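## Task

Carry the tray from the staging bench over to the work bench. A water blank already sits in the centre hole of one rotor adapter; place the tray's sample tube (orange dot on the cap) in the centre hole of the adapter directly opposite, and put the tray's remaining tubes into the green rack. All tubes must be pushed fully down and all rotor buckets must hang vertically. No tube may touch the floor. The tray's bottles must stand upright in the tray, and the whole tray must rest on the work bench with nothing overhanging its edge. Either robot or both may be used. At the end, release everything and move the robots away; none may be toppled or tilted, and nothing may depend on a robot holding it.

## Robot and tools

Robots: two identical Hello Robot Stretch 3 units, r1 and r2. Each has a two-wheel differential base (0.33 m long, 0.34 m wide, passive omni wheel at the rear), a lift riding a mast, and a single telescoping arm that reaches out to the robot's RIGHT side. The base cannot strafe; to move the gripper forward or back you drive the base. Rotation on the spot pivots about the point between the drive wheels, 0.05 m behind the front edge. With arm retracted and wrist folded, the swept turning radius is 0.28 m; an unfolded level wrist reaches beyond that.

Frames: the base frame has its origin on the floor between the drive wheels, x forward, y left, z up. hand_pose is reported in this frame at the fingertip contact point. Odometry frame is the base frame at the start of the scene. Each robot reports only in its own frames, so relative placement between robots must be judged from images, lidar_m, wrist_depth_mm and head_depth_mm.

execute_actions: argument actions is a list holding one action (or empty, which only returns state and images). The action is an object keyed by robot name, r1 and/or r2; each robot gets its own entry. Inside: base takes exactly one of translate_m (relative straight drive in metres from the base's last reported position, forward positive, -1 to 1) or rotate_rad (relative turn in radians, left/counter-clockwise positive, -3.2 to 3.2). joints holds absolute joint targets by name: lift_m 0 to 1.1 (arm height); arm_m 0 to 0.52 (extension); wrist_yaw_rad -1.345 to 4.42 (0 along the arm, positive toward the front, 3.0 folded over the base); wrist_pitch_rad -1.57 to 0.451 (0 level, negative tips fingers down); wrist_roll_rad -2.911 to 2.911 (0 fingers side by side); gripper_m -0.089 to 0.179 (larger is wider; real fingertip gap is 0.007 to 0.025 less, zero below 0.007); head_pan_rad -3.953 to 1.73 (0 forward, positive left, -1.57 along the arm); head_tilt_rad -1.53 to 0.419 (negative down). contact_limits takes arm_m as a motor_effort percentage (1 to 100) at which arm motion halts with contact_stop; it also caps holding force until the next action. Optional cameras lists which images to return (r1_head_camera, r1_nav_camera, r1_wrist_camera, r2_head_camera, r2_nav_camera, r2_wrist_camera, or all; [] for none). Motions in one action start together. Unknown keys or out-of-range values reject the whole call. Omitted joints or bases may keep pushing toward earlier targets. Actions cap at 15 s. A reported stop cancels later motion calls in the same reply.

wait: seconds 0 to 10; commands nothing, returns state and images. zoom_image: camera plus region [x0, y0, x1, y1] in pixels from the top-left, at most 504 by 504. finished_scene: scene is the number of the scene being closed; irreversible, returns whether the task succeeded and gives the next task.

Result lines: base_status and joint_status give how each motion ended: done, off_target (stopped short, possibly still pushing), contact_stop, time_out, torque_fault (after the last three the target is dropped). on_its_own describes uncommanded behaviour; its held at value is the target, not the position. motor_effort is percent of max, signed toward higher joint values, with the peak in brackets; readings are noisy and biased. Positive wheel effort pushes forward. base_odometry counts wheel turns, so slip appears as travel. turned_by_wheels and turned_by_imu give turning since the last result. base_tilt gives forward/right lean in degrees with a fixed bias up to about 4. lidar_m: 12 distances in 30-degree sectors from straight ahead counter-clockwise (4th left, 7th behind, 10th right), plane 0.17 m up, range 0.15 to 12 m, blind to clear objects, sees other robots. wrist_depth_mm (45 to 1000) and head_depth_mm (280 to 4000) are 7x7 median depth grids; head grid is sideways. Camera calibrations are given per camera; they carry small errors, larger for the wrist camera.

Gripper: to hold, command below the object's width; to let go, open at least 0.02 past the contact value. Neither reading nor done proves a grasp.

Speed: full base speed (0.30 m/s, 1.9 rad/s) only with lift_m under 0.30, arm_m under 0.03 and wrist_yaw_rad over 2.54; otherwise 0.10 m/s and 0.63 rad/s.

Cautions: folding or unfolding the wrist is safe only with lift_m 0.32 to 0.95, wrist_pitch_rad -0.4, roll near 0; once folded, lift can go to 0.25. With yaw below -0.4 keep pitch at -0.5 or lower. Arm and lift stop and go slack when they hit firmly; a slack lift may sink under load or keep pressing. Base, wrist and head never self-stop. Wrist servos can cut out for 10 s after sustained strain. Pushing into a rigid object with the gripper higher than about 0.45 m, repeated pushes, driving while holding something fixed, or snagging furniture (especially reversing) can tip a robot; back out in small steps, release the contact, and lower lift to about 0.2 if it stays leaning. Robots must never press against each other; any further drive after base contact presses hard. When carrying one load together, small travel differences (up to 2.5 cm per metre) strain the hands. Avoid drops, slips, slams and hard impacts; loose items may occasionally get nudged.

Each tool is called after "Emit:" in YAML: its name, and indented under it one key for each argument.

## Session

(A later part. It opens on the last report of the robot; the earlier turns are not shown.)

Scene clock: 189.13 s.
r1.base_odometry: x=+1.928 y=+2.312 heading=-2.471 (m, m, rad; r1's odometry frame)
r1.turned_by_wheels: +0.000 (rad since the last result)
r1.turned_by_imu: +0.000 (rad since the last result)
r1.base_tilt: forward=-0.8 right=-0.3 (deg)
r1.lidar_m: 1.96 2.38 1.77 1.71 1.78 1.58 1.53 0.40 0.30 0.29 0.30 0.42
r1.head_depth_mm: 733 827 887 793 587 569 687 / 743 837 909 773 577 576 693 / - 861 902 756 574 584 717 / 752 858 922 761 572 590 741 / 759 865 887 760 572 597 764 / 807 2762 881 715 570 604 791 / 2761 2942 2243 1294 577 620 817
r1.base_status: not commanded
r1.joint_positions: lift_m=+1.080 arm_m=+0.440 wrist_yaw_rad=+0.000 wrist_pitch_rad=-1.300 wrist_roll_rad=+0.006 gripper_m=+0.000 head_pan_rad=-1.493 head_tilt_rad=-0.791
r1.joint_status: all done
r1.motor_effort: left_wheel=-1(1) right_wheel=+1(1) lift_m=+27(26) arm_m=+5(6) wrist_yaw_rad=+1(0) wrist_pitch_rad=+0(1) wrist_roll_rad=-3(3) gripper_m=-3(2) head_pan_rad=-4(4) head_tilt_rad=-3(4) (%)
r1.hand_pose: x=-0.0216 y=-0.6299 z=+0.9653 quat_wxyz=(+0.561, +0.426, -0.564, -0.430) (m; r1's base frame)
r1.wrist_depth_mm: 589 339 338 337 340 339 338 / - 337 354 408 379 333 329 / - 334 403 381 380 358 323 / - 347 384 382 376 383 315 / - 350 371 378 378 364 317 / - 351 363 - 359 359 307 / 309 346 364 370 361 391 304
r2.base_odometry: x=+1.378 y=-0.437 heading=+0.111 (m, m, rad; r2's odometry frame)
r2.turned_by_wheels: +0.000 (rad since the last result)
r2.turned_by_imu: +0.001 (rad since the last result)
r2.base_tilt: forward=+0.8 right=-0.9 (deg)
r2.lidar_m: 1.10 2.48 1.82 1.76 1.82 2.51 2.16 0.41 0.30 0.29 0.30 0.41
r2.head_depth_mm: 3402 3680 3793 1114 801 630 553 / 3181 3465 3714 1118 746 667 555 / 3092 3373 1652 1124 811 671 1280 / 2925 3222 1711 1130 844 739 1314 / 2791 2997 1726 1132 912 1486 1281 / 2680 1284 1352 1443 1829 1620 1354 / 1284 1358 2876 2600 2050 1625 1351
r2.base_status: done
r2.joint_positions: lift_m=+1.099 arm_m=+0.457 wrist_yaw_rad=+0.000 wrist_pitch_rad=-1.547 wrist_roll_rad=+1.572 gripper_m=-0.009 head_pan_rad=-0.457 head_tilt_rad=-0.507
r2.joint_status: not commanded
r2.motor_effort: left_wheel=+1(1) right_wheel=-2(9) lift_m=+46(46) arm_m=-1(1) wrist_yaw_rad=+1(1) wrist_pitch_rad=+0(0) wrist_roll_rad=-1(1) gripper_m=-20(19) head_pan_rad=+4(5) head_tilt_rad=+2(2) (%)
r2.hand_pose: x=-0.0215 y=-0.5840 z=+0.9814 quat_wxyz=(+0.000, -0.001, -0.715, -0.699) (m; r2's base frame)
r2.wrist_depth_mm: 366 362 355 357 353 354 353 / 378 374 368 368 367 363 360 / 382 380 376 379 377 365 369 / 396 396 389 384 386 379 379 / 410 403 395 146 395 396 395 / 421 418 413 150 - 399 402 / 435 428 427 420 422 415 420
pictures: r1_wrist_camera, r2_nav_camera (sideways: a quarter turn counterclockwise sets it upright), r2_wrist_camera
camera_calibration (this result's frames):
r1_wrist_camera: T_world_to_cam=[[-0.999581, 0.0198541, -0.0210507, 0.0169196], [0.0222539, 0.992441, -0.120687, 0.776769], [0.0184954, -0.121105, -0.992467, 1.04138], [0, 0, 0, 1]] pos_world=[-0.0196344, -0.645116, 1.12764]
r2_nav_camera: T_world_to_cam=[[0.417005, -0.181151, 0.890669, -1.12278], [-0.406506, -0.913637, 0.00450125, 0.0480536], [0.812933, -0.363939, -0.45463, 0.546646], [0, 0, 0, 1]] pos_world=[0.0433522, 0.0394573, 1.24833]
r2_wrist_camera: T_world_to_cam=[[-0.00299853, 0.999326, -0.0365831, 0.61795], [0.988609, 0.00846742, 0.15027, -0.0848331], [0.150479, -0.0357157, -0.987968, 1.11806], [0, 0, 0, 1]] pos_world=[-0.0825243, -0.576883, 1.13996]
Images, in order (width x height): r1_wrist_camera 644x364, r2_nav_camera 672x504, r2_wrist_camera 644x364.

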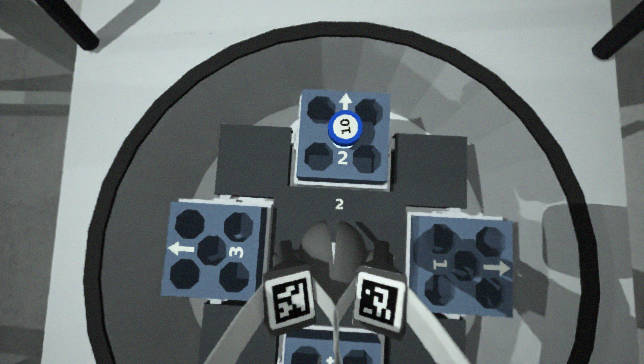

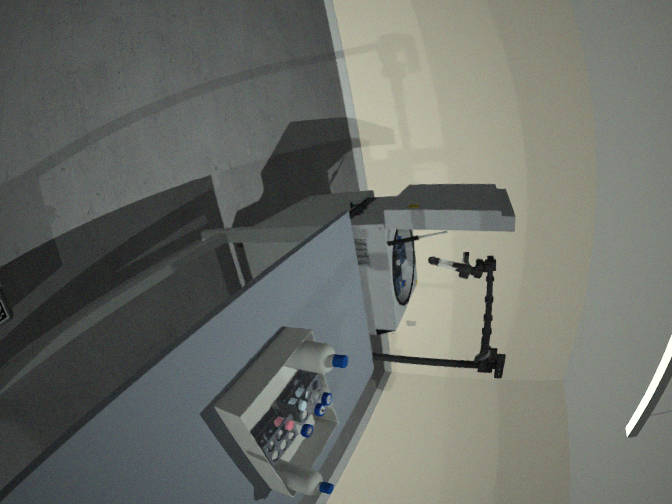

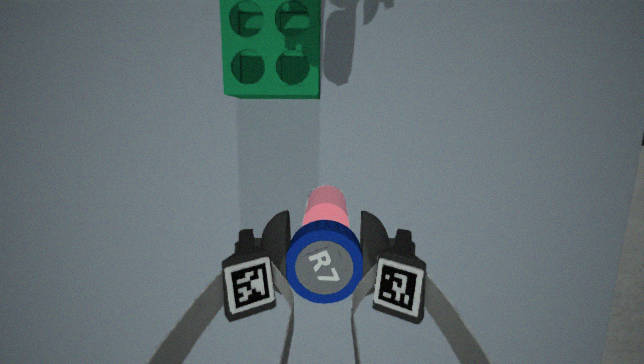

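Emit:
execute_actions:
  actions:
    - {"r1":{"joints":{"arm_m":0.0,"lift_m":1.1}},"r2":{"joints":{"arm_m":0.2}}}
  cameras: []

Emit:
execute_actions:
  actions:
    - {"r2":{"base":{"rotate_rad":0.36}}}
  cameras: []

Emit:
execute_actions:
  actions:
    - {"r2":{"base":{"translate_m":-0.123}}}
  cameras: []

Emit:
execute_actions:
  actions:
    - {"r2":{"base":{"rotate_rad":-0.36}}}
  cameras: []

Emit:
execute_actions:
  actions:
    - {"r2":{"joints":{"arm_m":0.492,"lift_m":1.05}}}
  cameras: ["r2_wrist_camera"]

Scene clock: 198.77 s.
r1.base_odometry: x=+1.928 y=+2.312 heading=-2.471 (m, m, rad; r1's odometry frame)
r1.turned_by_wheels: +0.000 (rad since the last result)
r1.turned_by_imu: +0.000 (rad since the last result)
r1.base_tilt: forward=-0.7 right=-0.3 (deg)
r1.lidar_m: 1.97 2.38 1.77 1.71 1.78 1.58 1.53 0.40 0.30 0.29 0.30 0.42
r1.head_depth_mm: - - - - - - 706 / 738 - - - - - 733 / 743 847 - - - - 738 / 752 859 929 759 579 605 741 / 759 868 890 758 573 597 766 / 806 2727 883 716 571 607 791 / 2755 2965 2258 1301 577 620 822
r1.base_status: not commanded
r1.joint_positions: lift_m=+1.100 arm_m=+0.000 wrist_yaw_rad=+0.000 wrist_pitch_rad=-1.300 wrist_roll_rad=+0.005 gripper_m=+0.000 head_pan_rad=-1.493 head_tilt_rad=-0.791
r1.joint_status: all done
r1.motor_effort: left_wheel=-1(0) right_wheel=+1(0) lift_m=+26(28) arm_m=-5(6) wrist_yaw_rad=+0(1) wrist_pitch_rad=+0(0) wrist_roll_rad=-2(2) gripper_m=-2(1) head_pan_rad=-5(5) head_tilt_rad=-3(4) (%)
r1.hand_pose: x=-0.0216 y=-0.1907 z=+0.9852 quat_wxyz=(+0.561, +0.427, -0.564, -0.429) (m; r1's base frame)
r1.wrist_depth_mm: - 364 365 414 420 356 - / - 361 361 356 360 358 - / 747 448 430 419 420 409 - / - - 707 664 627 596 - / - - - - - - - / - - - - - - - / - - - - - - -
r2.base_odometry: x=+1.378 y=-0.437 heading=+0.111 (m, m, rad; r2's odometry frame)
r2.turned_by_wheels: +0.000 (rad since the last result)
r2.turned_by_imu: +0.000 (rad since the last result)
r2.base_tilt: forward=+0.6 right=-0.9 (deg)
r2.lidar_m: 1.11 2.48 1.82 1.76 1.83 2.51 2.16 0.41 0.30 0.29 0.30 0.41
r2.head_depth_mm: 3356 3691 3761 1119 802 634 553 / 3127 3504 3701 1119 748 669 555 / 3089 3312 1653 1122 812 671 1277 / 2966 3213 1713 1134 844 740 1317 / 2848 3036 1708 1136 914 1492 1284 / 2682 1287 1355 1444 1843 1626 1346 / 1286 1359 2882 2600 2036 1622 1350
r2.base_status: not commanded
r2.joint_positions: lift_m=+1.099 arm_m=+0.200 wrist_yaw_rad=+0.000 wrist_pitch_rad=-1.547 wrist_roll_rad=+1.572 gripper_m=-0.009 head_pan_rad=-0.457 head_tilt_rad=-0.507
r2.joint_status: all done
r2.motor_effort: left_wheel=+1(1) right_wheel=-2(2) lift_m=+46(46) arm_m=-1(2) wrist_yaw_rad=+0(1) wrist_pitch_rad=+0(0) wrist_roll_rad=-1(1) gripper_m=-18(20) head_pan_rad=+5(5) head_tilt_rad=+1(1) (%)
r2.hand_pose: x=-0.0215 y=-0.3270 z=+0.9814 quat_wxyz=(+0.000, -0.001, -0.715, -0.699) (m; r2's base frame)
r2.wrist_depth_mm: 350 364 362 362 - - - / 366 374 375 365 366 - - / 386 383 381 380 376 - - / 398 396 392 387 - - - / 412 408 402 146 - - - / 424 417 413 149 - - - / 434 427 425 426 - - -
pictures: none
No camera images: the call's "cameras" was empty. Leave "cameras" out to get every camera's image.

Scene clock: 200.27 s.
r1.base_odometry: x=+1.928 y=+2.312 heading=-2.471 (m, m, rad; r1's odometry frame)
r1.turned_by_wheels: +0.000 (rad since the last result)
r1.turned_by_imu: +0.000 (rad since the last result)
r1.base_tilt: forward=-0.7 right=-0.2 (deg)
r1.lidar_m: 1.96 2.39 1.77 1.71 1.79 1.58 1.53 0.40 0.30 0.29 0.30 0.42
r1.head_depth_mm: - - - - - - 707 / 739 - - - - - 733 / 745 845 - - - - 738 / 752 857 925 761 579 606 743 / 759 866 887 759 572 597 763 / 804 2733 880 714 572 605 791 / 2743 2936 2265 1292 576 621 822
r1.base_status: not commanded
r1.joint_positions: lift_m=+1.100 arm_m=+0.000 wrist_yaw_rad=+0.000 wrist_pitch_rad=-1.300 wrist_roll_rad=+0.005 gripper_m=+0.000 head_pan_rad=-1.493 head_tilt_rad=-0.791
r1.joint_status: not commanded
r1.motor_effort: left_wheel=+0(1) right_wheel=+0(1) lift_m=+27(27) arm_m=-6(5) wrist_yaw_rad=+0(0) wrist_pitch_rad=+0(0) wrist_roll_rad=-2(2) gripper_m=-2(1) head_pan_rad=-4(4) head_tilt_rad=-3(3) (%)
r1.hand_pose: x=-0.0216 y=-0.1907 z=+0.9852 quat_wxyz=(+0.561, +0.427, -0.564, -0.429) (m; r1's base frame)
r1.wrist_depth_mm: - 365 362 415 425 360 - / - 361 360 356 353 355 - / 738 456 429 422 412 413 - / - - 703 660 621 609 - / - - - - - - - / - - - - - - - / - - - - - - -
r2.base_odometry: x=+1.378 y=-0.437 heading=+0.471 (m, m, rad; r2's odometry frame)
r2.turned_by_wheels: +0.360 (rad since the last result)
r2.turned_by_imu: +0.363 (rad since the last result)
r2.base_tilt: forward=+0.7 right=-0.8 (deg)
r2.lidar_m: 3.00 1.93 1.76 1.77 2.19 4.39 0.48 0.32 0.29 0.29 0.36 0.72
r2.head_depth_mm: 2744 2971 1668 1117 833 705 1304 / 2617 2855 1415 1120 902 1564 1243 / 1433 1361 1524 1727 1819 1526 1339 / 2645 2849 3124 2705 2021 1616 1347 / 2628 2825 3051 2721 2030 1625 1350 / 2597 2770 3037 2721 2039 1630 1354 / 2573 2759 2985 2730 2040 1628 1355
r2.base_status: done
r2.joint_positions: lift_m=+1.099 arm_m=+0.200 wrist_yaw_rad=+0.000 wrist_pitch_rad=-1.547 wrist_roll_rad=+1.572 gripper_m=-0.009 head_pan_rad=-0.457 head_tilt_rad=-0.507
r2.joint_status: not commanded
r2.motor_effort: left_wheel=-3(8) right_wheel=+2(9) lift_m=+46(46) arm_m=-1(1) wrist_yaw_rad=+0(0) wrist_pitch_rad=+0(1) wrist_roll_rad=-1(2) gripper_m=-20(20) head_pan_rad=+5(5) head_tilt_rad=+2(2) (%)
r2.hand_pose: x=-0.0215 y=-0.3270 z=+0.9814 quat_wxyz=(+0.000, -0.001, -0.715, -0.699) (m; r2's base frame)
r2.wrist_depth_mm: 368 363 359 362 362 - - / 377 373 369 371 364 - - / 386 384 378 383 374 - - / 398 390 389 386 - - - / 411 401 403 146 - - - / 362 404 416 149 - - - / 422 432 426 - - - -
pictures: none
No camera images: the call's "cameras" was empty. Leave "cameras" out to get every camera's image.

Scene clock: 202.43 s.
r1.base_odometry: x=+1.928 y=+2.312 heading=-2.471 (m, m, rad; r1's odometry frame)
r1.turned_by_wheels: +0.000 (rad since the last result)
r1.turned_by_imu: +0.000 (rad since the last result)
r1.base_tilt: forward=-0.7 right=-0.3 (deg)
r1.lidar_m: 1.96 2.39 1.76 1.71 1.79 1.58 1.53 0.40 0.30 0.29 0.30 0.42
r1.head_depth_mm: - - - - - - 706 / 740 - - - - - 735 / 742 846 - - - - 738 / 751 856 922 761 580 604 743 / 759 865 886 758 573 598 767 / 804 2715 882 716 572 606 791 / 2762 2972 2258 1300 577 621 820
r1.base_status: not commanded
r1.joint_positions: lift_m=+1.100 arm_m=+0.000 wrist_yaw_rad=+0.000 wrist_pitch_rad=-1.300 wrist_roll_rad=+0.005 gripper_m=+0.000 head_pan_rad=-1.493 head_tilt_rad=-0.791
r1.joint_status: not commanded
r1.motor_effort: left_wheel=-1(1) right_wheel=+0(1) lift_m=+26(26) arm_m=-6(6) wrist_yaw_rad=+0(0) wrist_pitch_rad=+0(0) wrist_roll_rad=-2(2) gripper_m=-2(2) head_pan_rad=-5(5) head_tilt_rad=-3(4) (%)
r1.hand_pose: x=-0.0216 y=-0.1907 z=+0.9852 quat_wxyz=(+0.561, +0.427, -0.564, -0.429) (m; r1's base frame)
r1.wrist_depth_mm: - 364 360 412 429 359 - / - 362 361 355 356 353 - / 742 454 423 423 417 413 - / - - 701 652 624 579 - / - - - - - - - / - - - - - - - / - - - - - - -
r2.base_odometry: x=+1.268 y=-0.493 heading=+0.471 (m, m, rad; r2's odometry frame)
r2.turned_by_wheels: +0.000 (rad since the last result)
r2.turned_by_imu: +0.000 (rad since the last result)
r2.base_tilt: forward=+0.6 right=-0.9 (deg)
r2.lidar_m: 3.09 1.98 1.81 1.82 2.24 4.48 2.03 0.27 0.24 0.25 0.30 0.60
r2.head_depth_mm: 2816 3069 1566 1115 816 664 582 / 2813 3029 1538 1120 838 1479 1306 / 1273 1376 1484 1185 1432 1518 1315 / 2712 2877 3183 2590 2017 1611 1344 / 2710 2894 3157 2725 2033 1619 1344 / 2691 2884 3111 2717 2041 1630 1351 / 2672 2844 3074 2747 2044 1634 1354
r2.base_status: done
r2.joint_positions: lift_m=+1.099 arm_m=+0.200 wrist_yaw_rad=+0.000 wrist_pitch_rad=-1.547 wrist_roll_rad=+1.572 gripper_m=-0.009 head_pan_rad=-0.457 head_tilt_rad=-0.507
r2.joint_status: not commanded
r2.motor_effort: left_wheel=-3(9) right_wheel=+3(1) lift_m=+46(46) arm_m=-1(1) wrist_yaw_rad=+0(1) wrist_pitch_rad=+0(0) wrist_roll_rad=-1(1) gripper_m=-19(21) head_pan_rad=+5(5) head_tilt_rad=+1(2) (%)
r2.hand_pose: x=-0.0215 y=-0.3270 z=+0.9814 quat_wxyz=(+0.000, -0.001, -0.715, -0.699) (m; r2's base frame)
r2.wrist_depth_mm: 365 372 366 359 356 - - / 379 372 371 366 364 - - / 387 381 382 379 377 - - / 398 396 395 385 388 - - / 412 404 399 146 - - - / 419 415 411 148 - - - / 428 433 431 420 - - -
pictures: none
No camera images: the call's "cameras" was empty. Leave "cameras" out to get every camera's image.

Scene clock: 204.07 s.
r1.base_odometry: x=+1.928 y=+2.312 heading=-2.471 (m, m, rad; r1's odometry frame)
r1.turned_by_wheels: +0.000 (rad since the last result)
r1.turned_by_imu: +0.000 (rad since the last result)
r1.base_tilt: forward=-0.8 right=-0.3 (deg)
r1.lidar_m: 1.96 2.38 1.77 1.71 1.78 1.58 1.53 0.40 0.30 0.29 0.30 0.42
r1.head_depth_mm: - - - - - - 707 / 738 - - - - - 733 / 744 845 - - - - 737 / 751 859 926 758 580 606 743 / 758 865 889 758 573 598 766 / 808 2759 882 715 573 605 791 / 2772 2966 2261 1300 576 620 821
r1.base_status: not commanded
r1.joint_positions: lift_m=+1.100 arm_m=+0.000 wrist_yaw_rad=+0.000 wrist_pitch_rad=-1.300 wrist_roll_rad=+0.005 gripper_m=+0.000 head_pan_rad=-1.493 head_tilt_rad=-0.791
r1.joint_status: not commanded
r1.motor_effort: left_wheel=+0(1) right_wheel=+1(0) lift_m=+26(27) arm_m=-6(7) wrist_yaw_rad=-1(0) wrist_pitch_rad=+0(0) wrist_roll_rad=-2(2) gripper_m=+0(2) head_pan_rad=-5(5) head_tilt_rad=-4(3) (%)
r1.hand_pose: x=-0.0216 y=-0.1907 z=+0.9852 quat_wxyz=(+0.561, +0.427, -0.564, -0.429) (m; r1's base frame)
r1.wrist_depth_mm: - 363 368 407 426 361 - / - 360 360 356 351 348 - / 739 453 436 420 413 408 - / - - 699 658 625 596 - / - - - - - - - / - - - - - - - / - - - - - - -
r2.base_odometry: x=+1.268 y=-0.493 heading=+0.111 (m, m, rad; r2's odometry frame)
r2.turned_by_wheels: -0.360 (rad since the last result)
r2.turned_by_imu: -0.363 (rad since the last result)
r2.base_tilt: forward=+0.6 right=-0.8 (deg)
r2.lidar_m: 0.97 2.55 1.87 1.80 1.87 2.58 2.03 0.33 0.25 0.24 0.25 0.35
r2.head_depth_mm: 3488 3684 3745 1023 794 665 554 / 1826 3646 3749 1016 833 656 556 / 3112 3484 3634 938 791 669 570 / 3052 3302 1676 1134 839 673 1282 / 2931 3185 1601 1136 847 1530 1259 / 2820 3015 1514 1146 1344 1535 1348 / 1260 1315 1508 2163 2042 1634 1352
r2.base_status: done
r2.joint_positions: lift_m=+1.099 arm_m=+0.200 wrist_yaw_rad=+0.000 wrist_pitch_rad=-1.547 wrist_roll_rad=+1.572 gripper_m=-0.009 head_pan_rad=-0.457 head_tilt_rad=-0.507
r2.joint_status: not commanded
r2.motor_effort: left_wheel=+1(7) right_wheel=-3(9) lift_m=+46(46) arm_m=-1(1) wrist_yaw_rad=+0(0) wrist_pitch_rad=+0(1) wrist_roll_rad=-1(1) gripper_m=-19(19) head_pan_rad=+5(5) head_tilt_rad=+2(3) (%)
r2.hand_pose: x=-0.0215 y=-0.3270 z=+0.9814 quat_wxyz=(+0.000, -0.001, -0.715, -0.699) (m; r2's base frame)
r2.wrist_depth_mm: 367 364 359 358 359 - - / 347 375 372 362 368 - - / 325 388 381 379 374 - - / 335 394 398 385 391 - - / 409 406 399 146 396 - - / 412 421 415 149 - - - / 436 429 422 422 422 - -
pictures: none
No camera images: the call's "cameras" was empty. Leave "cameras" out to get every camera's image.

Scene clock: 207.43 s.
r1.base_odometry: x=+1.928 y=+2.312 heading=-2.471 (m, m, rad; r1's odometry frame)
r1.turned_by_wheels: +0.000 (rad since the last result)
r1.turned_by_imu: +0.000 (rad since the last result)
r1.base_tilt: forward=-0.7 right=-0.3 (deg)
r1.lidar_m: 1.96 2.38 1.76 1.71 1.79 1.58 1.53 0.40 0.30 0.29 0.30 0.42
r1.head_depth_mm: - - - - - - 706 / 740 - - - - - 732 / 743 844 - - - - 735 / 752 857 924 761 580 605 742 / 759 866 888 758 571 598 763 / 808 2731 882 716 571 605 791 / 2779 2947 2250 1299 576 621 820
r1.base_status: not commanded
r1.joint_positions: lift_m=+1.100 arm_m=+0.000 wrist_yaw_rad=+0.000 wrist_pitch_rad=-1.300 wrist_roll_rad=+0.005 gripper_m=+0.000 head_pan_rad=-1.493 head_tilt_rad=-0.791
r1.joint_status: not commanded
r1.motor_effort: left_wheel=-1(1) right_wheel=+0(0) lift_m=+26(26) arm_m=-6(6) wrist_yaw_rad=+0(0) wrist_pitch_rad=+0(0) wrist_roll_rad=-2(2) gripper_m=-2(2) head_pan_rad=-4(5) head_tilt_rad=-4(3) (%)
r1.hand_pose: x=-0.0216 y=-0.1907 z=+0.9852 quat_wxyz=(+0.561, +0.427, -0.564, -0.429) (m; r1's base frame)
r1.wrist_depth_mm: - 363 365 404 433 355 - / - 356 358 357 352 353 - / 739 444 428 420 415 408 - / - - 704 659 621 581 - / - - - - - - - / - - - - - - - / - - - - - - -
r2.base_odometry: x=+1.268 y=-0.493 heading=+0.111 (m, m, rad; r2's odometry frame)
r2.turned_by_wheels: +0.000 (rad since the last result)
r2.turned_by_imu: +0.000 (rad since the last result)
r2.base_tilt: forward=+0.8 right=-0.8 (deg)
r2.lidar_m: 0.97 2.55 1.86 1.81 1.88 2.58 2.03 0.33 0.25 0.24 0.25 0.35
r2.head_depth_mm: 3516 3709 3697 1025 794 665 553 / 1823 3663 3723 1015 833 656 555 / 3125 3469 3610 940 792 671 569 / 3096 3299 1676 1127 835 673 1283 / 2945 3179 1606 1137 847 1531 1255 / 2805 3010 1519 1141 1351 1530 1346 / 1256 1320 1500 2162 2043 1629 1352
r2.base_status: not commanded
r2.joint_positions: lift_m=+1.050 arm_m=+0.492 wrist_yaw_rad=+0.000 wrist_pitch_rad=-1.547 wrist_roll_rad=+1.572 gripper_m=-0.009 head_pan_rad=-0.457 head_tilt_rad=-0.507
r2.joint_status: all done
r2.motor_effort: left_wheel=+2(1) right_wheel=-3(3) lift_m=+22(42) arm_m=+3(3) wrist_yaw_rad=+1(0) wrist_pitch_rad=+0(1) wrist_roll_rad=-1(1) gripper_m=-20(20) head_pan_rad=+5(5) head_tilt_rad=+1(2) (%)
r2.hand_pose: x=-0.0215 y=-0.6185 z=+0.9324 quat_wxyz=(+0.000, -0.001, -0.715, -0.699) (m; r2's base frame)
r2.wrist_depth_mm: 316 312 311 312 312 308 305 / 326 323 323 317 315 313 312 / 335 335 330 320 321 323 321 / 344 342 341 277 332 335 326 / 353 354 348 147 343 339 340 / 367 361 355 149 - 346 348 / 375 370 373 360 368 359 357
pictures: r2_wrist_camera
camera_calibration (this result's frames):
r2_wrist_camera: T_world_to_cam=[[-0.00304692, 0.999323, -0.0366684, 0.650663], [0.988608, 0.00852812, 0.150269, -0.0771375], [0.15048, -0.0357928, -0.987965, 1.06836], [0, 0, 0, 1]] pos_world=[-0.0825255, -0.611325, 1.09095]
Images, in order (width x height): r2_wrist_camera 644x364.

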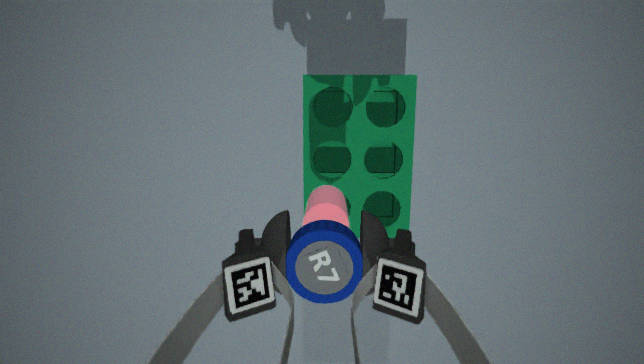

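Emit:
execute_actions:
  actions:
    - {"r2":{"base":{"translate_m":0.005},"joints":{"arm_m":0.488,"lift_m":1.03}}}
  cameras: ["r2_wrist_camera"]

Emit:
execute_actions:
  actions:
    - {"r2":{"joints":{"lift_m":1.0}}}
  cameras: ["r2_wrist_camera"]

Scene clock: 211.67 s.
r1.base_odometry: x=+1.928 y=+2.312 heading=-2.471 (m, m, rad; r1's odometry frame)
r1.turned_by_wheels: +0.000 (rad since the last result)
r1.turned_by_imu: +0.000 (rad since the last result)
r1.base_tilt: forward=-0.7 right=-0.2 (deg)
r1.lidar_m: 1.96 2.39 1.77 1.71 1.78 1.58 1.53 0.40 0.30 0.29 0.30 0.42
r1.head_depth_mm: - - - - - - 705 / 739 - - - - - 733 / 745 846 - - - - 735 / 754 855 927 759 579 605 743 / 760 867 892 758 573 596 765 / 805 2755 880 718 570 605 789 / 2779 2957 2246 1295 576 621 821
r1.base_status: not commanded
r1.joint_positions: lift_m=+1.100 arm_m=+0.000 wrist_yaw_rad=+0.000 wrist_pitch_rad=-1.300 wrist_roll_rad=+0.005 gripper_m=+0.000 head_pan_rad=-1.493 head_tilt_rad=-0.791
r1.joint_status: not commanded
r1.motor_effort: left_wheel=-2(1) right_wheel=+1(0) lift_m=+27(26) arm_m=-6(5) wrist_yaw_rad=+0(0) wrist_pitch_rad=+0(0) wrist_roll_rad=-2(2) gripper_m=-2(0) head_pan_rad=-4(4) head_tilt_rad=-4(4) (%)
r1.hand_pose: x=-0.0216 y=-0.1907 z=+0.9852 quat_wxyz=(+0.561, +0.427, -0.564, -0.429) (m; r1's base frame)
r1.wrist_depth_mm: - 361 364 413 424 363 - / - 359 359 355 355 357 - / 747 461 432 428 414 407 - / - - 706 640 626 601 - / - - - - - - - / - - - - - - - / - - - - - - -
r2.base_odometry: x=+1.273 y=-0.492 heading=+0.111 (m, m, rad; r2's odometry frame)
r2.turned_by_wheels: +0.000 (rad since the last result)
r2.turned_by_imu: +0.000 (rad since the last result)
r2.base_tilt: forward=+0.7 right=-0.7 (deg)
r2.lidar_m: 0.96 2.55 1.87 1.80 1.87 2.58 2.04 0.34 0.25 0.24 0.25 0.35
r2.head_depth_mm: 3469 3739 3723 1023 790 664 554 / 1865 3600 3747 1011 831 650 555 / 3148 3493 3632 932 791 670 570 / 3101 3300 1668 1129 837 674 1282 / 2937 3137 1615 1140 846 1526 1258 / 2802 2996 1506 1144 1345 1536 1349 / 1250 1310 1509 2173 2033 1623 1353
r2.base_status: done
r2.joint_positions: lift_m=+1.030 arm_m=+0.488 wrist_yaw_rad=+0.000 wrist_pitch_rad=-1.547 wrist_roll_rad=+1.572 gripper_m=-0.009 head_pan_rad=-0.457 head_tilt_rad=-0.507
r2.joint_status: all done
r2.motor_effort: left_wheel=+1(6) right_wheel=-3(6) lift_m=+22(23) arm_m=-1(2) wrist_yaw_rad=+2(0) wrist_pitch_rad=-1(0) wrist_roll_rad=-1(1) gripper_m=-19(19) head_pan_rad=+4(5) head_tilt_rad=+2(2) (%)
r2.hand_pose: x=-0.0215 y=-0.6150 z=+0.9124 quat_wxyz=(+0.000, -0.001, -0.715, -0.699) (m; r2's base frame)
r2.wrist_depth_mm: 298 297 293 294 292 292 284 / 308 305 302 294 297 295 294 / 316 313 311 279 302 304 300 / 321 320 318 256 313 312 310 / 330 329 327 146 321 322 317 / 344 338 339 149 - 329 328 / 354 347 344 344 345 338 333
pictures: r2_wrist_camera
camera_calibration (this result's frames):
r2_wrist_camera: T_world_to_cam=[[-0.00304712, 0.999323, -0.0366682, 0.646505], [0.988608, 0.0085283, 0.150269, -0.0741611], [0.15048, -0.0357926, -0.987965, 1.04872], [0, 0, 0, 1]] pos_world=[-0.0825255, -0.607898, 1.07095]
Images, in order (width x height): r2_wrist_camera 644x364.

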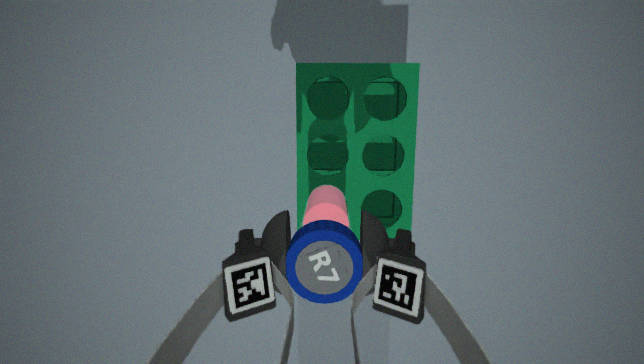

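Scene clock: 212.73 s.
r1.base_odometry: x=+1.928 y=+2.312 heading=-2.471 (m, m, rad; r1's odometry frame)
r1.turned_by_wheels: +0.000 (rad since the last result)
r1.turned_by_imu: +0.000 (rad since the last result)
r1.base_tilt: forward=-0.8 right=-0.3 (deg)
r1.lidar_m: 1.97 2.38 1.76 1.71 1.78 1.58 1.53 0.40 0.30 0.29 0.30 0.42
r1.head_depth_mm: - - - - - - 705 / 740 - - - - - 732 / 741 845 - - - - 737 / 752 857 924 760 578 604 743 / 760 866 889 759 572 597 766 / 806 2738 882 715 570 606 794 / 2773 2980 2267 1300 577 620 821
r1.base_status: not commanded
r1.joint_positions: lift_m=+1.100 arm_m=+0.000 wrist_yaw_rad=+0.000 wrist_pitch_rad=-1.300 wrist_roll_rad=+0.005 gripper_m=+0.000 head_pan_rad=-1.493 head_tilt_rad=-0.791
r1.joint_status: not commanded
r1.motor_effort: left_wheel=-1(0) right_wheel=+1(1) lift_m=+26(26) arm_m=-5(5) wrist_yaw_rad=+0(1) wrist_pitch_rad=+0(0) wrist_roll_rad=-2(2) gripper_m=-1(2) head_pan_rad=-5(5) head_tilt_rad=-4(3) (%)
r1.hand_pose: x=-0.0216 y=-0.1907 z=+0.9852 quat_wxyz=(+0.561, +0.427, -0.564, -0.429) (m; r1's base frame)
r1.wrist_depth_mm: - 363 366 407 429 356 - / - 357 362 356 351 356 - / 744 447 428 418 413 415 - / - - 703 651 630 590 - / - - - - - - - / - - - - - - - / - - - - - - -
r2.base_odometry: x=+1.273 y=-0.492 heading=+0.111 (m, m, rad; r2's odometry frame)
r2.turned_by_wheels: +0.000 (rad since the last result)
r2.turned_by_imu: +0.000 (rad since the last result)
r2.base_tilt: forward=+0.6 right=-0.8 (deg)
r2.lidar_m: 0.96 2.55 1.87 1.80 1.88 2.58 2.03 0.34 0.25 0.24 0.25 0.35
r2.head_depth_mm: 3477 3741 3722 1026 790 665 553 / 1852 3650 3779 1015 831 649 555 / 3162 3454 3631 932 792 670 570 / 3101 3289 1663 1131 840 673 1284 / 2928 3151 1617 1134 847 1525 1258 / 2812 2981 1517 1145 1345 1536 1350 / 1250 1314 1505 2158 2035 1626 1350
r2.base_status: not commanded
r2.joint_positions: lift_m=+1.000 arm_m=+0.488 wrist_yaw_rad=+0.000 wrist_pitch_rad=-1.547 wrist_roll_rad=+1.572 gripper_m=-0.009 head_pan_rad=-0.457 head_tilt_rad=-0.507
r2.joint_status: all done
r2.motor_effort: left_wheel=+1(1) right_wheel=-3(3) lift_m=+21(22) arm_m=-1(1) wrist_yaw_rad=+0(2) wrist_pitch_rad=-1(0) wrist_roll_rad=-2(1) gripper_m=-19(20) head_pan_rad=+5(5) head_tilt_rad=+1(1) (%)
r2.hand_pose: x=-0.0215 y=-0.6150 z=+0.8824 quat_wxyz=(+0.000, -0.001, -0.715, -0.699) (m; r2's base frame)
r2.wrist_depth_mm: 269 267 267 264 262 259 257 / 275 275 273 240 265 265 267 / 283 283 278 219 268 274 272 / 291 290 285 224 277 280 280 / 299 299 293 146 289 287 286 / 311 308 300 148 - 295 295 / 318 313 313 310 311 302 301
pictures: r2_wrist_camera
camera_calibration (this result's frames):
r2_wrist_camera: T_world_to_cam=[[-0.00304675, 0.999323, -0.0366684, 0.645403], [0.988608, 0.00852795, 0.150269, -0.0696551], [0.15048, -0.0357928, -0.987965, 1.01909], [0, 0, 0, 1]] pos_world=[-0.0825255, -0.607895, 1.04096]
Images, in order (width x height): r2_wrist_camera 644x364.

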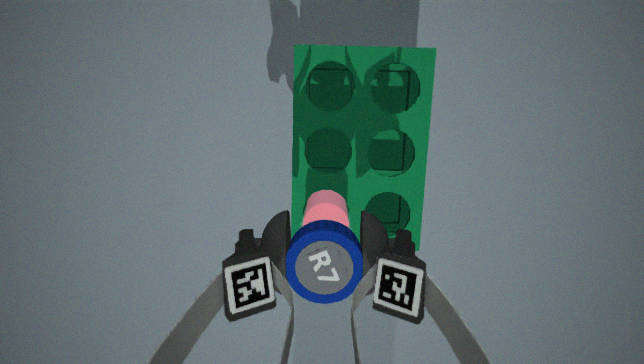

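Emit:
execute_actions:
  actions:
    - {"r2":{"joints":{"lift_m":0.98}}}
  cameras: ["r2_wrist_camera"]

Emit:
execute_actions:
  actions:
    - {"r2":{"joints":{"gripper_m":0.06}}}
  cameras: ["r2_wrist_camera"]

Emit:
execute_actions:
  actions:
    - {"r2":{"joints":{"lift_m":1.1}}}
  cameras: ["r2_wrist_camera"]

Emit:
execute_actions:
  actions:
    - {"r2":{"base":{"translate_m":0.54},"joints":{"arm_m":0.414}}}
  cameras: ["r2_wrist_camera"]

Emit:
execute_actions:
  actions:
    - {"r2":{"joints":{"lift_m":1.03}}}
  cameras: ["r2_wrist_camera"]

Scene clock: 218.77 s.
r1.base_odometry: x=+1.928 y=+2.312 heading=-2.471 (m, m, rad; r1's odometry frame)
r1.turned_by_wheels: +0.000 (rad since the last result)
r1.turned_by_imu: +0.000 (rad since the last result)
r1.base_tilt: forward=-0.7 right=-0.3 (deg)
r1.lidar_m: 1.97 2.38 1.76 1.71 1.79 1.58 1.53 0.40 0.30 0.29 0.30 0.42
r1.head_depth_mm: - - - - - - 705 / 740 - - - - - 731 / 744 844 - - - - 736 / 752 856 928 760 579 605 742 / 760 866 887 759 572 598 766 / 806 2762 882 716 571 607 790 / 2758 2963 2239 1302 577 621 819
r1.base_status: not commanded
r1.joint_positions: lift_m=+1.100 arm_m=+0.000 wrist_yaw_rad=+0.000 wrist_pitch_rad=-1.300 wrist_roll_rad=+0.005 gripper_m=+0.000 head_pan_rad=-1.493 head_tilt_rad=-0.791
r1.joint_status: not commanded
r1.motor_effort: left_wheel=-1(1) right_wheel=+0(1) lift_m=+26(26) arm_m=-6(6) wrist_yaw_rad=+0(0) wrist_pitch_rad=+0(0) wrist_roll_rad=-2(2) gripper_m=-2(1) head_pan_rad=-4(4) head_tilt_rad=-4(3) (%)
r1.hand_pose: x=-0.0216 y=-0.1907 z=+0.9852 quat_wxyz=(+0.561, +0.427, -0.564, -0.429) (m; r1's base frame)
r1.wrist_depth_mm: - 362 361 411 429 358 - / - 363 361 356 358 350 - / 759 453 430 425 421 413 - / - - 696 670 625 610 - / - - - - - - - / - - - - - - - / - - - - - - -
r2.base_odometry: x=+1.273 y=-0.492 heading=+0.111 (m, m, rad; r2's odometry frame)
r2.turned_by_wheels: +0.000 (rad since the last result)
r2.turned_by_imu: +0.000 (rad since the last result)
r2.base_tilt: forward=+0.8 right=-0.8 (deg)
r2.lidar_m: 0.97 2.55 1.87 1.80 1.87 2.58 2.04 0.34 0.25 0.24 0.25 0.35
r2.head_depth_mm: 3489 3689 3719 1024 790 665 553 / 1854 3646 3764 1013 833 649 555 / 3146 3467 3608 932 791 669 570 / 3096 3309 1670 1131 838 671 1281 / 2941 3138 1609 1137 845 1530 1254 / 2826 2976 1516 1145 1346 1539 1348 / 1245 1312 1506 2169 2046 1627 1355
r2.base_status: not commanded
r2.joint_positions: lift_m=+0.981 arm_m=+0.488 wrist_yaw_rad=+0.000 wrist_pitch_rad=-1.547 wrist_roll_rad=+1.572 gripper_m=-0.009 head_pan_rad=-0.457 head_tilt_rad=-0.507
r2.joint_status: all done
r2.motor_effort: left_wheel=+1(1) right_wheel=-3(3) lift_m=+17(24) arm_m=-1(1) wrist_yaw_rad=+0(0) wrist_pitch_rad=-1(1) wrist_roll_rad=-1(1) gripper_m=-18(20) head_pan_rad=+4(5) head_tilt_rad=+3(2) (%)
r2.hand_pose: x=-0.0215 y=-0.6150 z=+0.8626 quat_wxyz=(+0.000, -0.001, -0.715, -0.699) (m; r2's base frame)
r2.wrist_depth_mm: 250 248 246 244 243 241 239 / 257 256 253 244 222 249 247 / 265 262 260 200 198 254 253 / 271 269 268 205 232 260 260 / 278 277 275 145 262 267 268 / 285 282 282 149 - 277 274 / 293 290 289 287 287 283 280
pictures: r2_wrist_camera
camera_calibration (this result's frames):
r2_wrist_camera: T_world_to_cam=[[-0.00305076, 0.999323, -0.0366684, 0.644672], [0.988608, 0.00853191, 0.150269, -0.0666717], [0.150481, -0.0357922, -0.987965, 0.999495], [0, 0, 0, 1]] pos_world=[-0.0825256, -0.607893, 1.02112]
Images, in order (width x height): r2_wrist_camera 644x364.

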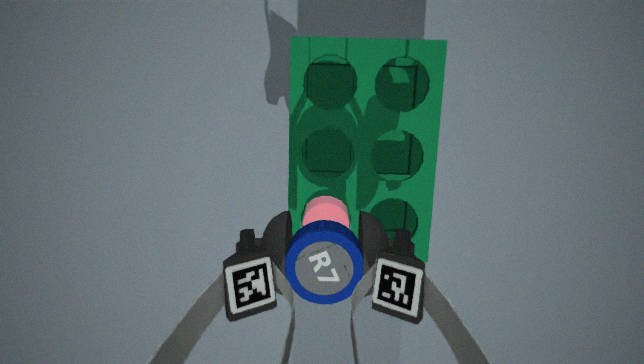

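Scene clock: 219.93 s.
r1.base_odometry: x=+1.928 y=+2.312 heading=-2.471 (m, m, rad; r1's odometry frame)
r1.turned_by_wheels: +0.000 (rad since the last result)
r1.turned_by_imu: +0.000 (rad since the last result)
r1.base_tilt: forward=-0.8 right=-0.2 (deg)
r1.lidar_m: 1.97 2.38 1.77 1.71 1.78 1.58 1.53 0.40 0.30 0.29 0.30 0.42
r1.head_depth_mm: - - - - - - 708 / 740 - - - - - 732 / 742 844 - - - - 735 / 754 858 924 758 579 607 743 / 760 865 889 761 572 598 768 / 807 2763 882 716 572 606 792 / 2766 2966 2253 1297 576 622 820
r1.base_status: not commanded
r1.joint_positions: lift_m=+1.100 arm_m=+0.000 wrist_yaw_rad=+0.000 wrist_pitch_rad=-1.300 wrist_roll_rad=+0.005 gripper_m=+0.000 head_pan_rad=-1.493 head_tilt_rad=-0.791
r1.joint_status: not commanded
r1.motor_effort: left_wheel=-1(1) right_wheel=+0(1) lift_m=+26(26) arm_m=-5(6) wrist_yaw_rad=+0(1) wrist_pitch_rad=+0(0) wrist_roll_rad=-2(2) gripper_m=-1(1) head_pan_rad=-5(5) head_tilt_rad=-4(3) (%)
r1.hand_pose: x=-0.0216 y=-0.1907 z=+0.9852 quat_wxyz=(+0.561, +0.427, -0.564, -0.429) (m; r1's base frame)
r1.wrist_depth_mm: - 365 360 403 427 358 - / - 365 358 355 351 358 - / 739 458 420 425 422 405 - / - - 693 647 622 600 - / - - - - - - - / - - - - - - - / - - - - - - -
r2.base_odometry: x=+1.273 y=-0.492 heading=+0.111 (m, m, rad; r2's odometry frame)
r2.turned_by_wheels: +0.000 (rad since the last result)
r2.turned_by_imu: +0.000 (rad since the last result)
r2.base_tilt: forward=+0.7 right=-0.9 (deg)
r2.lidar_m: 0.97 2.54 1.87 1.81 1.88 2.58 2.04 0.34 0.25 0.24 0.25 0.35
r2.head_depth_mm: 3462 3709 3745 1022 792 664 553 / 1854 3604 3739 1014 833 650 555 / 3148 3454 3600 930 790 670 569 / 3066 3329 1681 1129 836 672 1281 / 2947 3162 1615 1137 847 1527 1254 / 2812 2974 1518 1143 1351 1537 1344 / 1251 1314 1505 2152 2045 1631 1351
r2.base_status: not commanded
r2.joint_positions: lift_m=+0.981 arm_m=+0.488 wrist_yaw_rad=+0.000 wrist_pitch_rad=-1.548 wrist_roll_rad=+1.572 gripper_m=+0.060 head_pan_rad=-0.457 head_tilt_rad=-0.507
r2.joint_status: all done
r2.motor_effort: left_wheel=+1(1) right_wheel=-3(3) lift_m=+21(21) arm_m=-1(1) wrist_yaw_rad=+1(1) wrist_pitch_rad=+0(1) wrist_roll_rad=-1(2) gripper_m=+0(94) head_pan_rad=+5(5) head_tilt_rad=+1(1) (%)
r2.hand_pose: x=-0.0215 y=-0.6148 z=+0.8625 quat_wxyz=(+0.000, -0.001, -0.715, -0.699) (m; r2's base frame)
r2.wrist_depth_mm: 251 247 248 244 242 242 239 / 255 254 252 243 224 247 246 / 262 261 257 200 197 255 253 / 270 269 266 201 230 261 257 / 278 275 272 154 262 266 265 / 288 283 - 149 - 275 273 / 296 292 290 288 284 282 281
pictures: r2_wrist_camera
camera_calibration (this result's frames):
r2_wrist_camera: T_world_to_cam=[[-0.00304671, 0.999353, -0.0358474, 0.643767], [0.988608, 0.00840447, 0.150277, -0.0667412], [0.150481, -0.0349812, -0.987994, 0.999914], [0, 0, 0, 1]] pos_world=[-0.0825255, -0.607812, 1.02102]
Images, in order (width x height): r2_wrist_camera 644x364.

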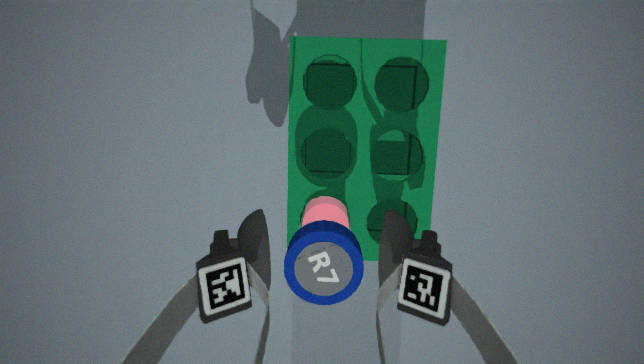

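Scene clock: 221.87 s.
r1.base_odometry: x=+1.928 y=+2.312 heading=-2.471 (m, m, rad; r1's odometry frame)
r1.turned_by_wheels: +0.000 (rad since the last result)
r1.turned_by_imu: +0.000 (rad since the last result)
r1.base_tilt: forward=-0.8 right=-0.3 (deg)
r1.lidar_m: 1.96 2.38 1.77 1.71 1.79 1.58 1.53 0.40 0.30 0.29 0.30 0.42
r1.head_depth_mm: - - - - - - 707 / 740 - - - - - 732 / 743 847 - - - - 738 / 752 855 926 759 579 604 744 / 759 867 890 756 573 596 765 / 808 2737 882 717 571 606 792 / 2763 2958 2269 1300 578 620 821
r1.base_status: not commanded
r1.joint_positions: lift_m=+1.100 arm_m=+0.000 wrist_yaw_rad=+0.000 wrist_pitch_rad=-1.300 wrist_roll_rad=+0.005 gripper_m=+0.000 head_pan_rad=-1.493 head_tilt_rad=-0.791
r1.joint_status: not commanded
r1.motor_effort: left_wheel=-1(1) right_wheel=+0(0) lift_m=+26(26) arm_m=-6(6) wrist_yaw_rad=-1(0) wrist_pitch_rad=+0(0) wrist_roll_rad=-2(2) gripper_m=-1(0) head_pan_rad=-4(5) head_tilt_rad=-4(3) (%)
r1.hand_pose: x=-0.0216 y=-0.1907 z=+0.9852 quat_wxyz=(+0.561, +0.427, -0.564, -0.429) (m; r1's base frame)
r1.wrist_depth_mm: - 364 365 412 425 359 - / - 358 358 356 357 354 - / 745 449 424 421 417 415 - / - - 695 654 617 611 - / - - - - - - - / - - - - - - - / - - - - - - -
r2.base_odometry: x=+1.273 y=-0.492 heading=+0.111 (m, m, rad; r2's odometry frame)
r2.turned_by_wheels: +0.000 (rad since the last result)
r2.turned_by_imu: +0.000 (rad since the last result)
r2.base_tilt: forward=+0.7 right=-0.7 (deg)
r2.lidar_m: 0.97 2.55 1.87 1.81 1.87 2.58 2.03 0.34 0.25 0.24 0.25 0.35
r2.head_depth_mm: 3469 3695 3717 1024 791 665 554 / 1865 3636 3708 1014 835 648 555 / 3156 3473 3595 931 791 670 571 / 3100 3310 1667 1128 836 673 1276 / 2929 3163 1615 1135 845 1536 1258 / 2784 3028 1513 1144 1346 1531 1351 / 1251 1309 1503 2155 2046 1632 1344
r2.base_status: not commanded
r2.joint_positions: lift_m=+1.099 arm_m=+0.488 wrist_yaw_rad=+0.000 wrist_pitch_rad=-1.548 wrist_roll_rad=+1.572 gripper_m=+0.060 head_pan_rad=-0.457 head_tilt_rad=-0.507
r2.joint_status: all done
r2.motor_effort: left_wheel=+0(1) right_wheel=-3(3) lift_m=+45(48) arm_m=-1(1) wrist_yaw_rad=+0(1) wrist_pitch_rad=+0(0) wrist_roll_rad=-1(1) gripper_m=+0(0) head_pan_rad=+5(5) head_tilt_rad=+2(2) (%)
r2.hand_pose: x=-0.0215 y=-0.6148 z=+0.9815 quat_wxyz=(+0.000, -0.001, -0.715, -0.699) (m; r2's base frame)
r2.wrist_depth_mm: 366 365 364 355 361 353 349 / 378 375 368 363 362 365 363 / 391 388 381 374 371 371 373 / 401 395 390 325 383 383 381 / 411 402 399 403 397 397 394 / 426 413 - 413 - 404 401 / 438 430 423 420 424 417 413
pictures: r2_wrist_camera
camera_calibration (this result's frames):
r2_wrist_camera: T_world_to_cam=[[-0.00304627, 0.999353, -0.0358475, 0.648032], [0.988608, 0.00840406, 0.150277, -0.0846204], [0.150481, -0.0349814, -0.987994, 1.11746], [0, 0, 0, 1]] pos_world=[-0.0825255, -0.607811, 1.13999]
Images, in order (width x height): r2_wrist_camera 644x364.

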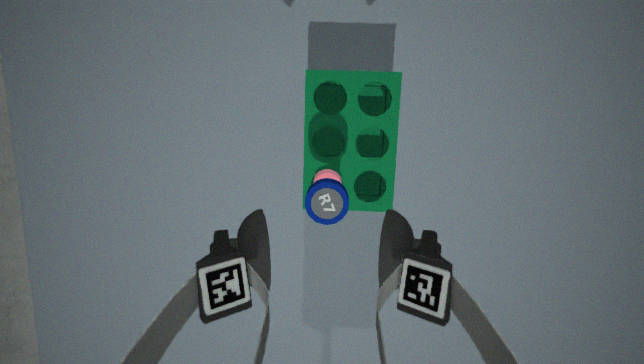

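Scene clock: 228.50 s.
r1.base_odometry: x=+1.928 y=+2.312 heading=-2.471 (m, m, rad; r1's odometry frame)
r1.turned_by_wheels: +0.000 (rad since the last result)
r1.turned_by_imu: +0.000 (rad since the last result)
r1.base_tilt: forward=-0.8 right=-0.3 (deg)
r1.lidar_m: 1.96 2.38 1.77 1.71 1.78 1.58 1.53 0.40 0.30 0.29 0.30 0.42
r1.head_depth_mm: - - - - - - 707 / 739 - - - - - 735 / 744 844 - - - - 739 / 752 857 925 760 580 606 743 / 761 867 888 758 573 598 765 / 807 2762 882 715 570 605 793 / 2773 2959 2230 1295 576 621 820
r1.base_status: not commanded
r1.joint_positions: lift_m=+1.100 arm_m=+0.000 wrist_yaw_rad=+0.000 wrist_pitch_rad=-1.300 wrist_roll_rad=+0.005 gripper_m=+0.000 head_pan_rad=-1.493 head_tilt_rad=-0.791
r1.joint_status: not commanded
r1.motor_effort: left_wheel=-1(1) right_wheel=+1(1) lift_m=+27(27) arm_m=-6(5) wrist_yaw_rad=+1(0) wrist_pitch_rad=+0(0) wrist_roll_rad=-2(2) gripper_m=-2(1) head_pan_rad=-4(4) head_tilt_rad=-3(4) (%)
r1.hand_pose: x=-0.0216 y=-0.1907 z=+0.9852 quat_wxyz=(+0.561, +0.427, -0.564, -0.429) (m; r1's base frame)
r1.wrist_depth_mm: - 366 356 406 429 358 - / - 361 360 357 362 354 - / 725 446 425 422 418 406 - / - - 685 660 623 602 - / - - - - - - - / - - - - - - - / - - - - - - -
r2.base_odometry: x=+1.810 y=-0.432 heading=+0.111 (m, m, rad; r2's odometry frame)
r2.turned_by_wheels: +0.000 (rad since the last result)
r2.turned_by_imu: -0.001 (rad since the last result)
r2.base_tilt: forward=+0.7 right=-0.8 (deg)
r2.lidar_m: 1.26 2.54 1.86 1.81 1.88 2.57 2.58 0.35 0.26 0.25 0.26 0.35
r2.head_depth_mm: 2857 3169 3490 1329 834 665 554 / 2830 3076 3234 1243 839 667 555 / 2685 2914 1563 1177 842 669 570 / 2596 2762 1577 1114 844 671 980 / 2409 2597 956 1063 1119 1273 1319 / 800 860 949 1302 1603 1624 1347 / 1099 1178 2484 2658 2051 1624 1354
r2.base_status: done
r2.joint_positions: lift_m=+1.099 arm_m=+0.414 wrist_yaw_rad=+0.000 wrist_pitch_rad=-1.548 wrist_roll_rad=+1.572 gripper_m=+0.060 head_pan_rad=-0.457 head_tilt_rad=-0.507
r2.joint_status: all done
r2.motor_effort: left_wheel=+1(6) right_wheel=-3(4) lift_m=+46(46) arm_m=-1(1) wrist_yaw_rad=+0(0) wrist_pitch_rad=+0(0) wrist_roll_rad=-1(1) gripper_m=+0(0) head_pan_rad=+5(5) head_tilt_rad=+2(2) (%)
r2.hand_pose: x=-0.0215 y=-0.5408 z=+0.9815 quat_wxyz=(+0.000, -0.001, -0.715, -0.699) (m; r2's base frame)
r2.wrist_depth_mm: 366 363 364 358 357 358 352 / 236 261 367 368 363 357 361 / 218 247 379 369 375 371 372 / 395 386 390 322 384 378 377 / 406 396 401 336 388 390 392 / 418 416 - 342 - 394 400 / 431 383 412 357 377 410 419
pictures: r2_wrist_camera
camera_calibration (this result's frames):
r2_wrist_camera: T_world_to_cam=[[-0.00312331, 0.999352, -0.0358475, 0.57408], [0.988608, 0.00848027, 0.150277, -0.0851997], [0.150483, -0.0349698, -0.987994, 1.12005], [0, 0, 0, 1]] pos_world=[-0.0825274, -0.533817, 1.13999]
Images, in order (width x height): r2_wrist_camera 644x364.

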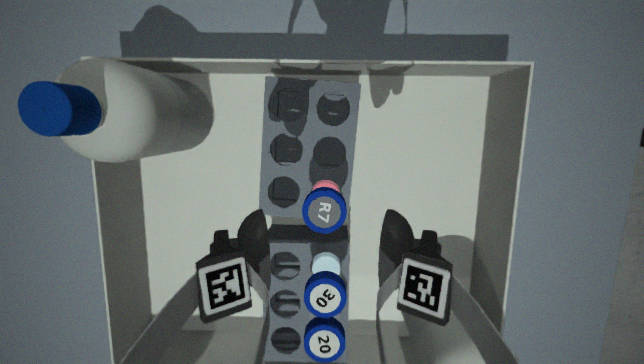

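Scene clock: 229.97 s.
r1.base_odometry: x=+1.928 y=+2.312 heading=-2.471 (m, m, rad; r1's odometry frame)
r1.turned_by_wheels: +0.000 (rad since the last result)
r1.turned_by_imu: +0.000 (rad since the last result)
r1.base_tilt: forward=-0.7 right=-0.3 (deg)
r1.lidar_m: 1.96 2.38 1.77 1.71 1.79 1.58 1.53 0.40 0.30 0.29 0.30 0.42
r1.head_depth_mm: - - - - - - 707 / 739 - - - - - 734 / 743 844 - - - - 737 / 752 858 928 758 579 605 743 / 759 865 889 759 572 596 765 / 807 2764 882 717 570 606 791 / 2775 2994 2237 1297 576 620 821
r1.base_status: not commanded
r1.joint_positions: lift_m=+1.100 arm_m=+0.000 wrist_yaw_rad=+0.000 wrist_pitch_rad=-1.300 wrist_roll_rad=+0.005 gripper_m=+0.000 head_pan_rad=-1.493 head_tilt_rad=-0.791
r1.joint_status: not commanded
r1.motor_effort: left_wheel=-1(2) right_wheel=+0(0) lift_m=+26(26) arm_m=-6(6) wrist_yaw_rad=+0(0) wrist_pitch_rad=+0(0) wrist_roll_rad=-2(2) gripper_m=-1(1) head_pan_rad=-5(5) head_tilt_rad=-3(4) (%)
r1.hand_pose: x=-0.0216 y=-0.1907 z=+0.9852 quat_wxyz=(+0.561, +0.427, -0.564, -0.429) (m; r1's base frame)
r1.wrist_depth_mm: - 359 363 404 426 360 - / - 357 356 365 360 353 - / 726 452 431 420 415 408 - / - - 699 670 607 593 - / - - - - - - - / - - - - - - - / - - - - - - -
r2.base_odometry: x=+1.810 y=-0.432 heading=+0.111 (m, m, rad; r2's odometry frame)
r2.turned_by_wheels: +0.000 (rad since the last result)
r2.turned_by_imu: +0.000 (rad since the last result)
r2.base_tilt: forward=+0.7 right=-0.8 (deg)
r2.lidar_m: 1.25 2.55 1.87 1.80 1.87 2.57 2.58 0.35 0.26 0.25 0.26 0.35
r2.head_depth_mm: 2865 3183 3482 1330 833 666 553 / 2842 3064 3271 1237 836 668 556 / 2675 2902 1564 1171 842 670 570 / 2567 2774 1573 1114 844 673 981 / 2421 2590 956 1062 1117 1271 1315 / 799 859 950 1296 1604 1619 1349 / 1100 1176 2481 2654 2040 1630 1354
r2.base_status: not commanded
r2.joint_positions: lift_m=+1.030 arm_m=+0.414 wrist_yaw_rad=+0.000 wrist_pitch_rad=-1.548 wrist_roll_rad=+1.572 gripper_m=+0.060 head_pan_rad=-0.457 head_tilt_rad=-0.507
r2.joint_status: all done
r2.motor_effort: left_wheel=+1(1) right_wheel=-3(3) lift_m=+21(43) arm_m=-1(1) wrist_yaw_rad=-1(1) wrist_pitch_rad=+0(0) wrist_roll_rad=-1(1) gripper_m=+0(0) head_pan_rad=+4(5) head_tilt_rad=+2(2) (%)
r2.hand_pose: x=-0.0215 y=-0.5408 z=+0.9125 quat_wxyz=(+0.000, -0.001, -0.715, -0.699) (m; r2's base frame)
r2.wrist_depth_mm: 300 295 293 292 290 288 285 / 173 250 298 264 294 294 290 / 174 230 304 246 305 300 299 / 265 318 312 253 312 308 311 / 287 326 320 196 319 316 315 / 294 332 - 268 - 321 324 / 306 344 338 261 335 279 337
pictures: r2_wrist_camera
camera_calibration (this result's frames):
r2_wrist_camera: T_world_to_cam=[[-0.00312347, 0.999352, -0.0358475, 0.571606], [0.988608, 0.00848043, 0.150277, -0.0748309], [0.150483, -0.0349698, -0.987994, 1.05189], [0, 0, 0, 1]] pos_world=[-0.0825274, -0.533817, 1.07099]
Images, in order (width x height): r2_wrist_camera 644x364.

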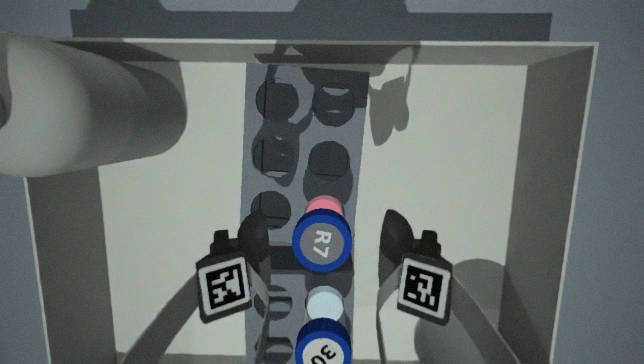

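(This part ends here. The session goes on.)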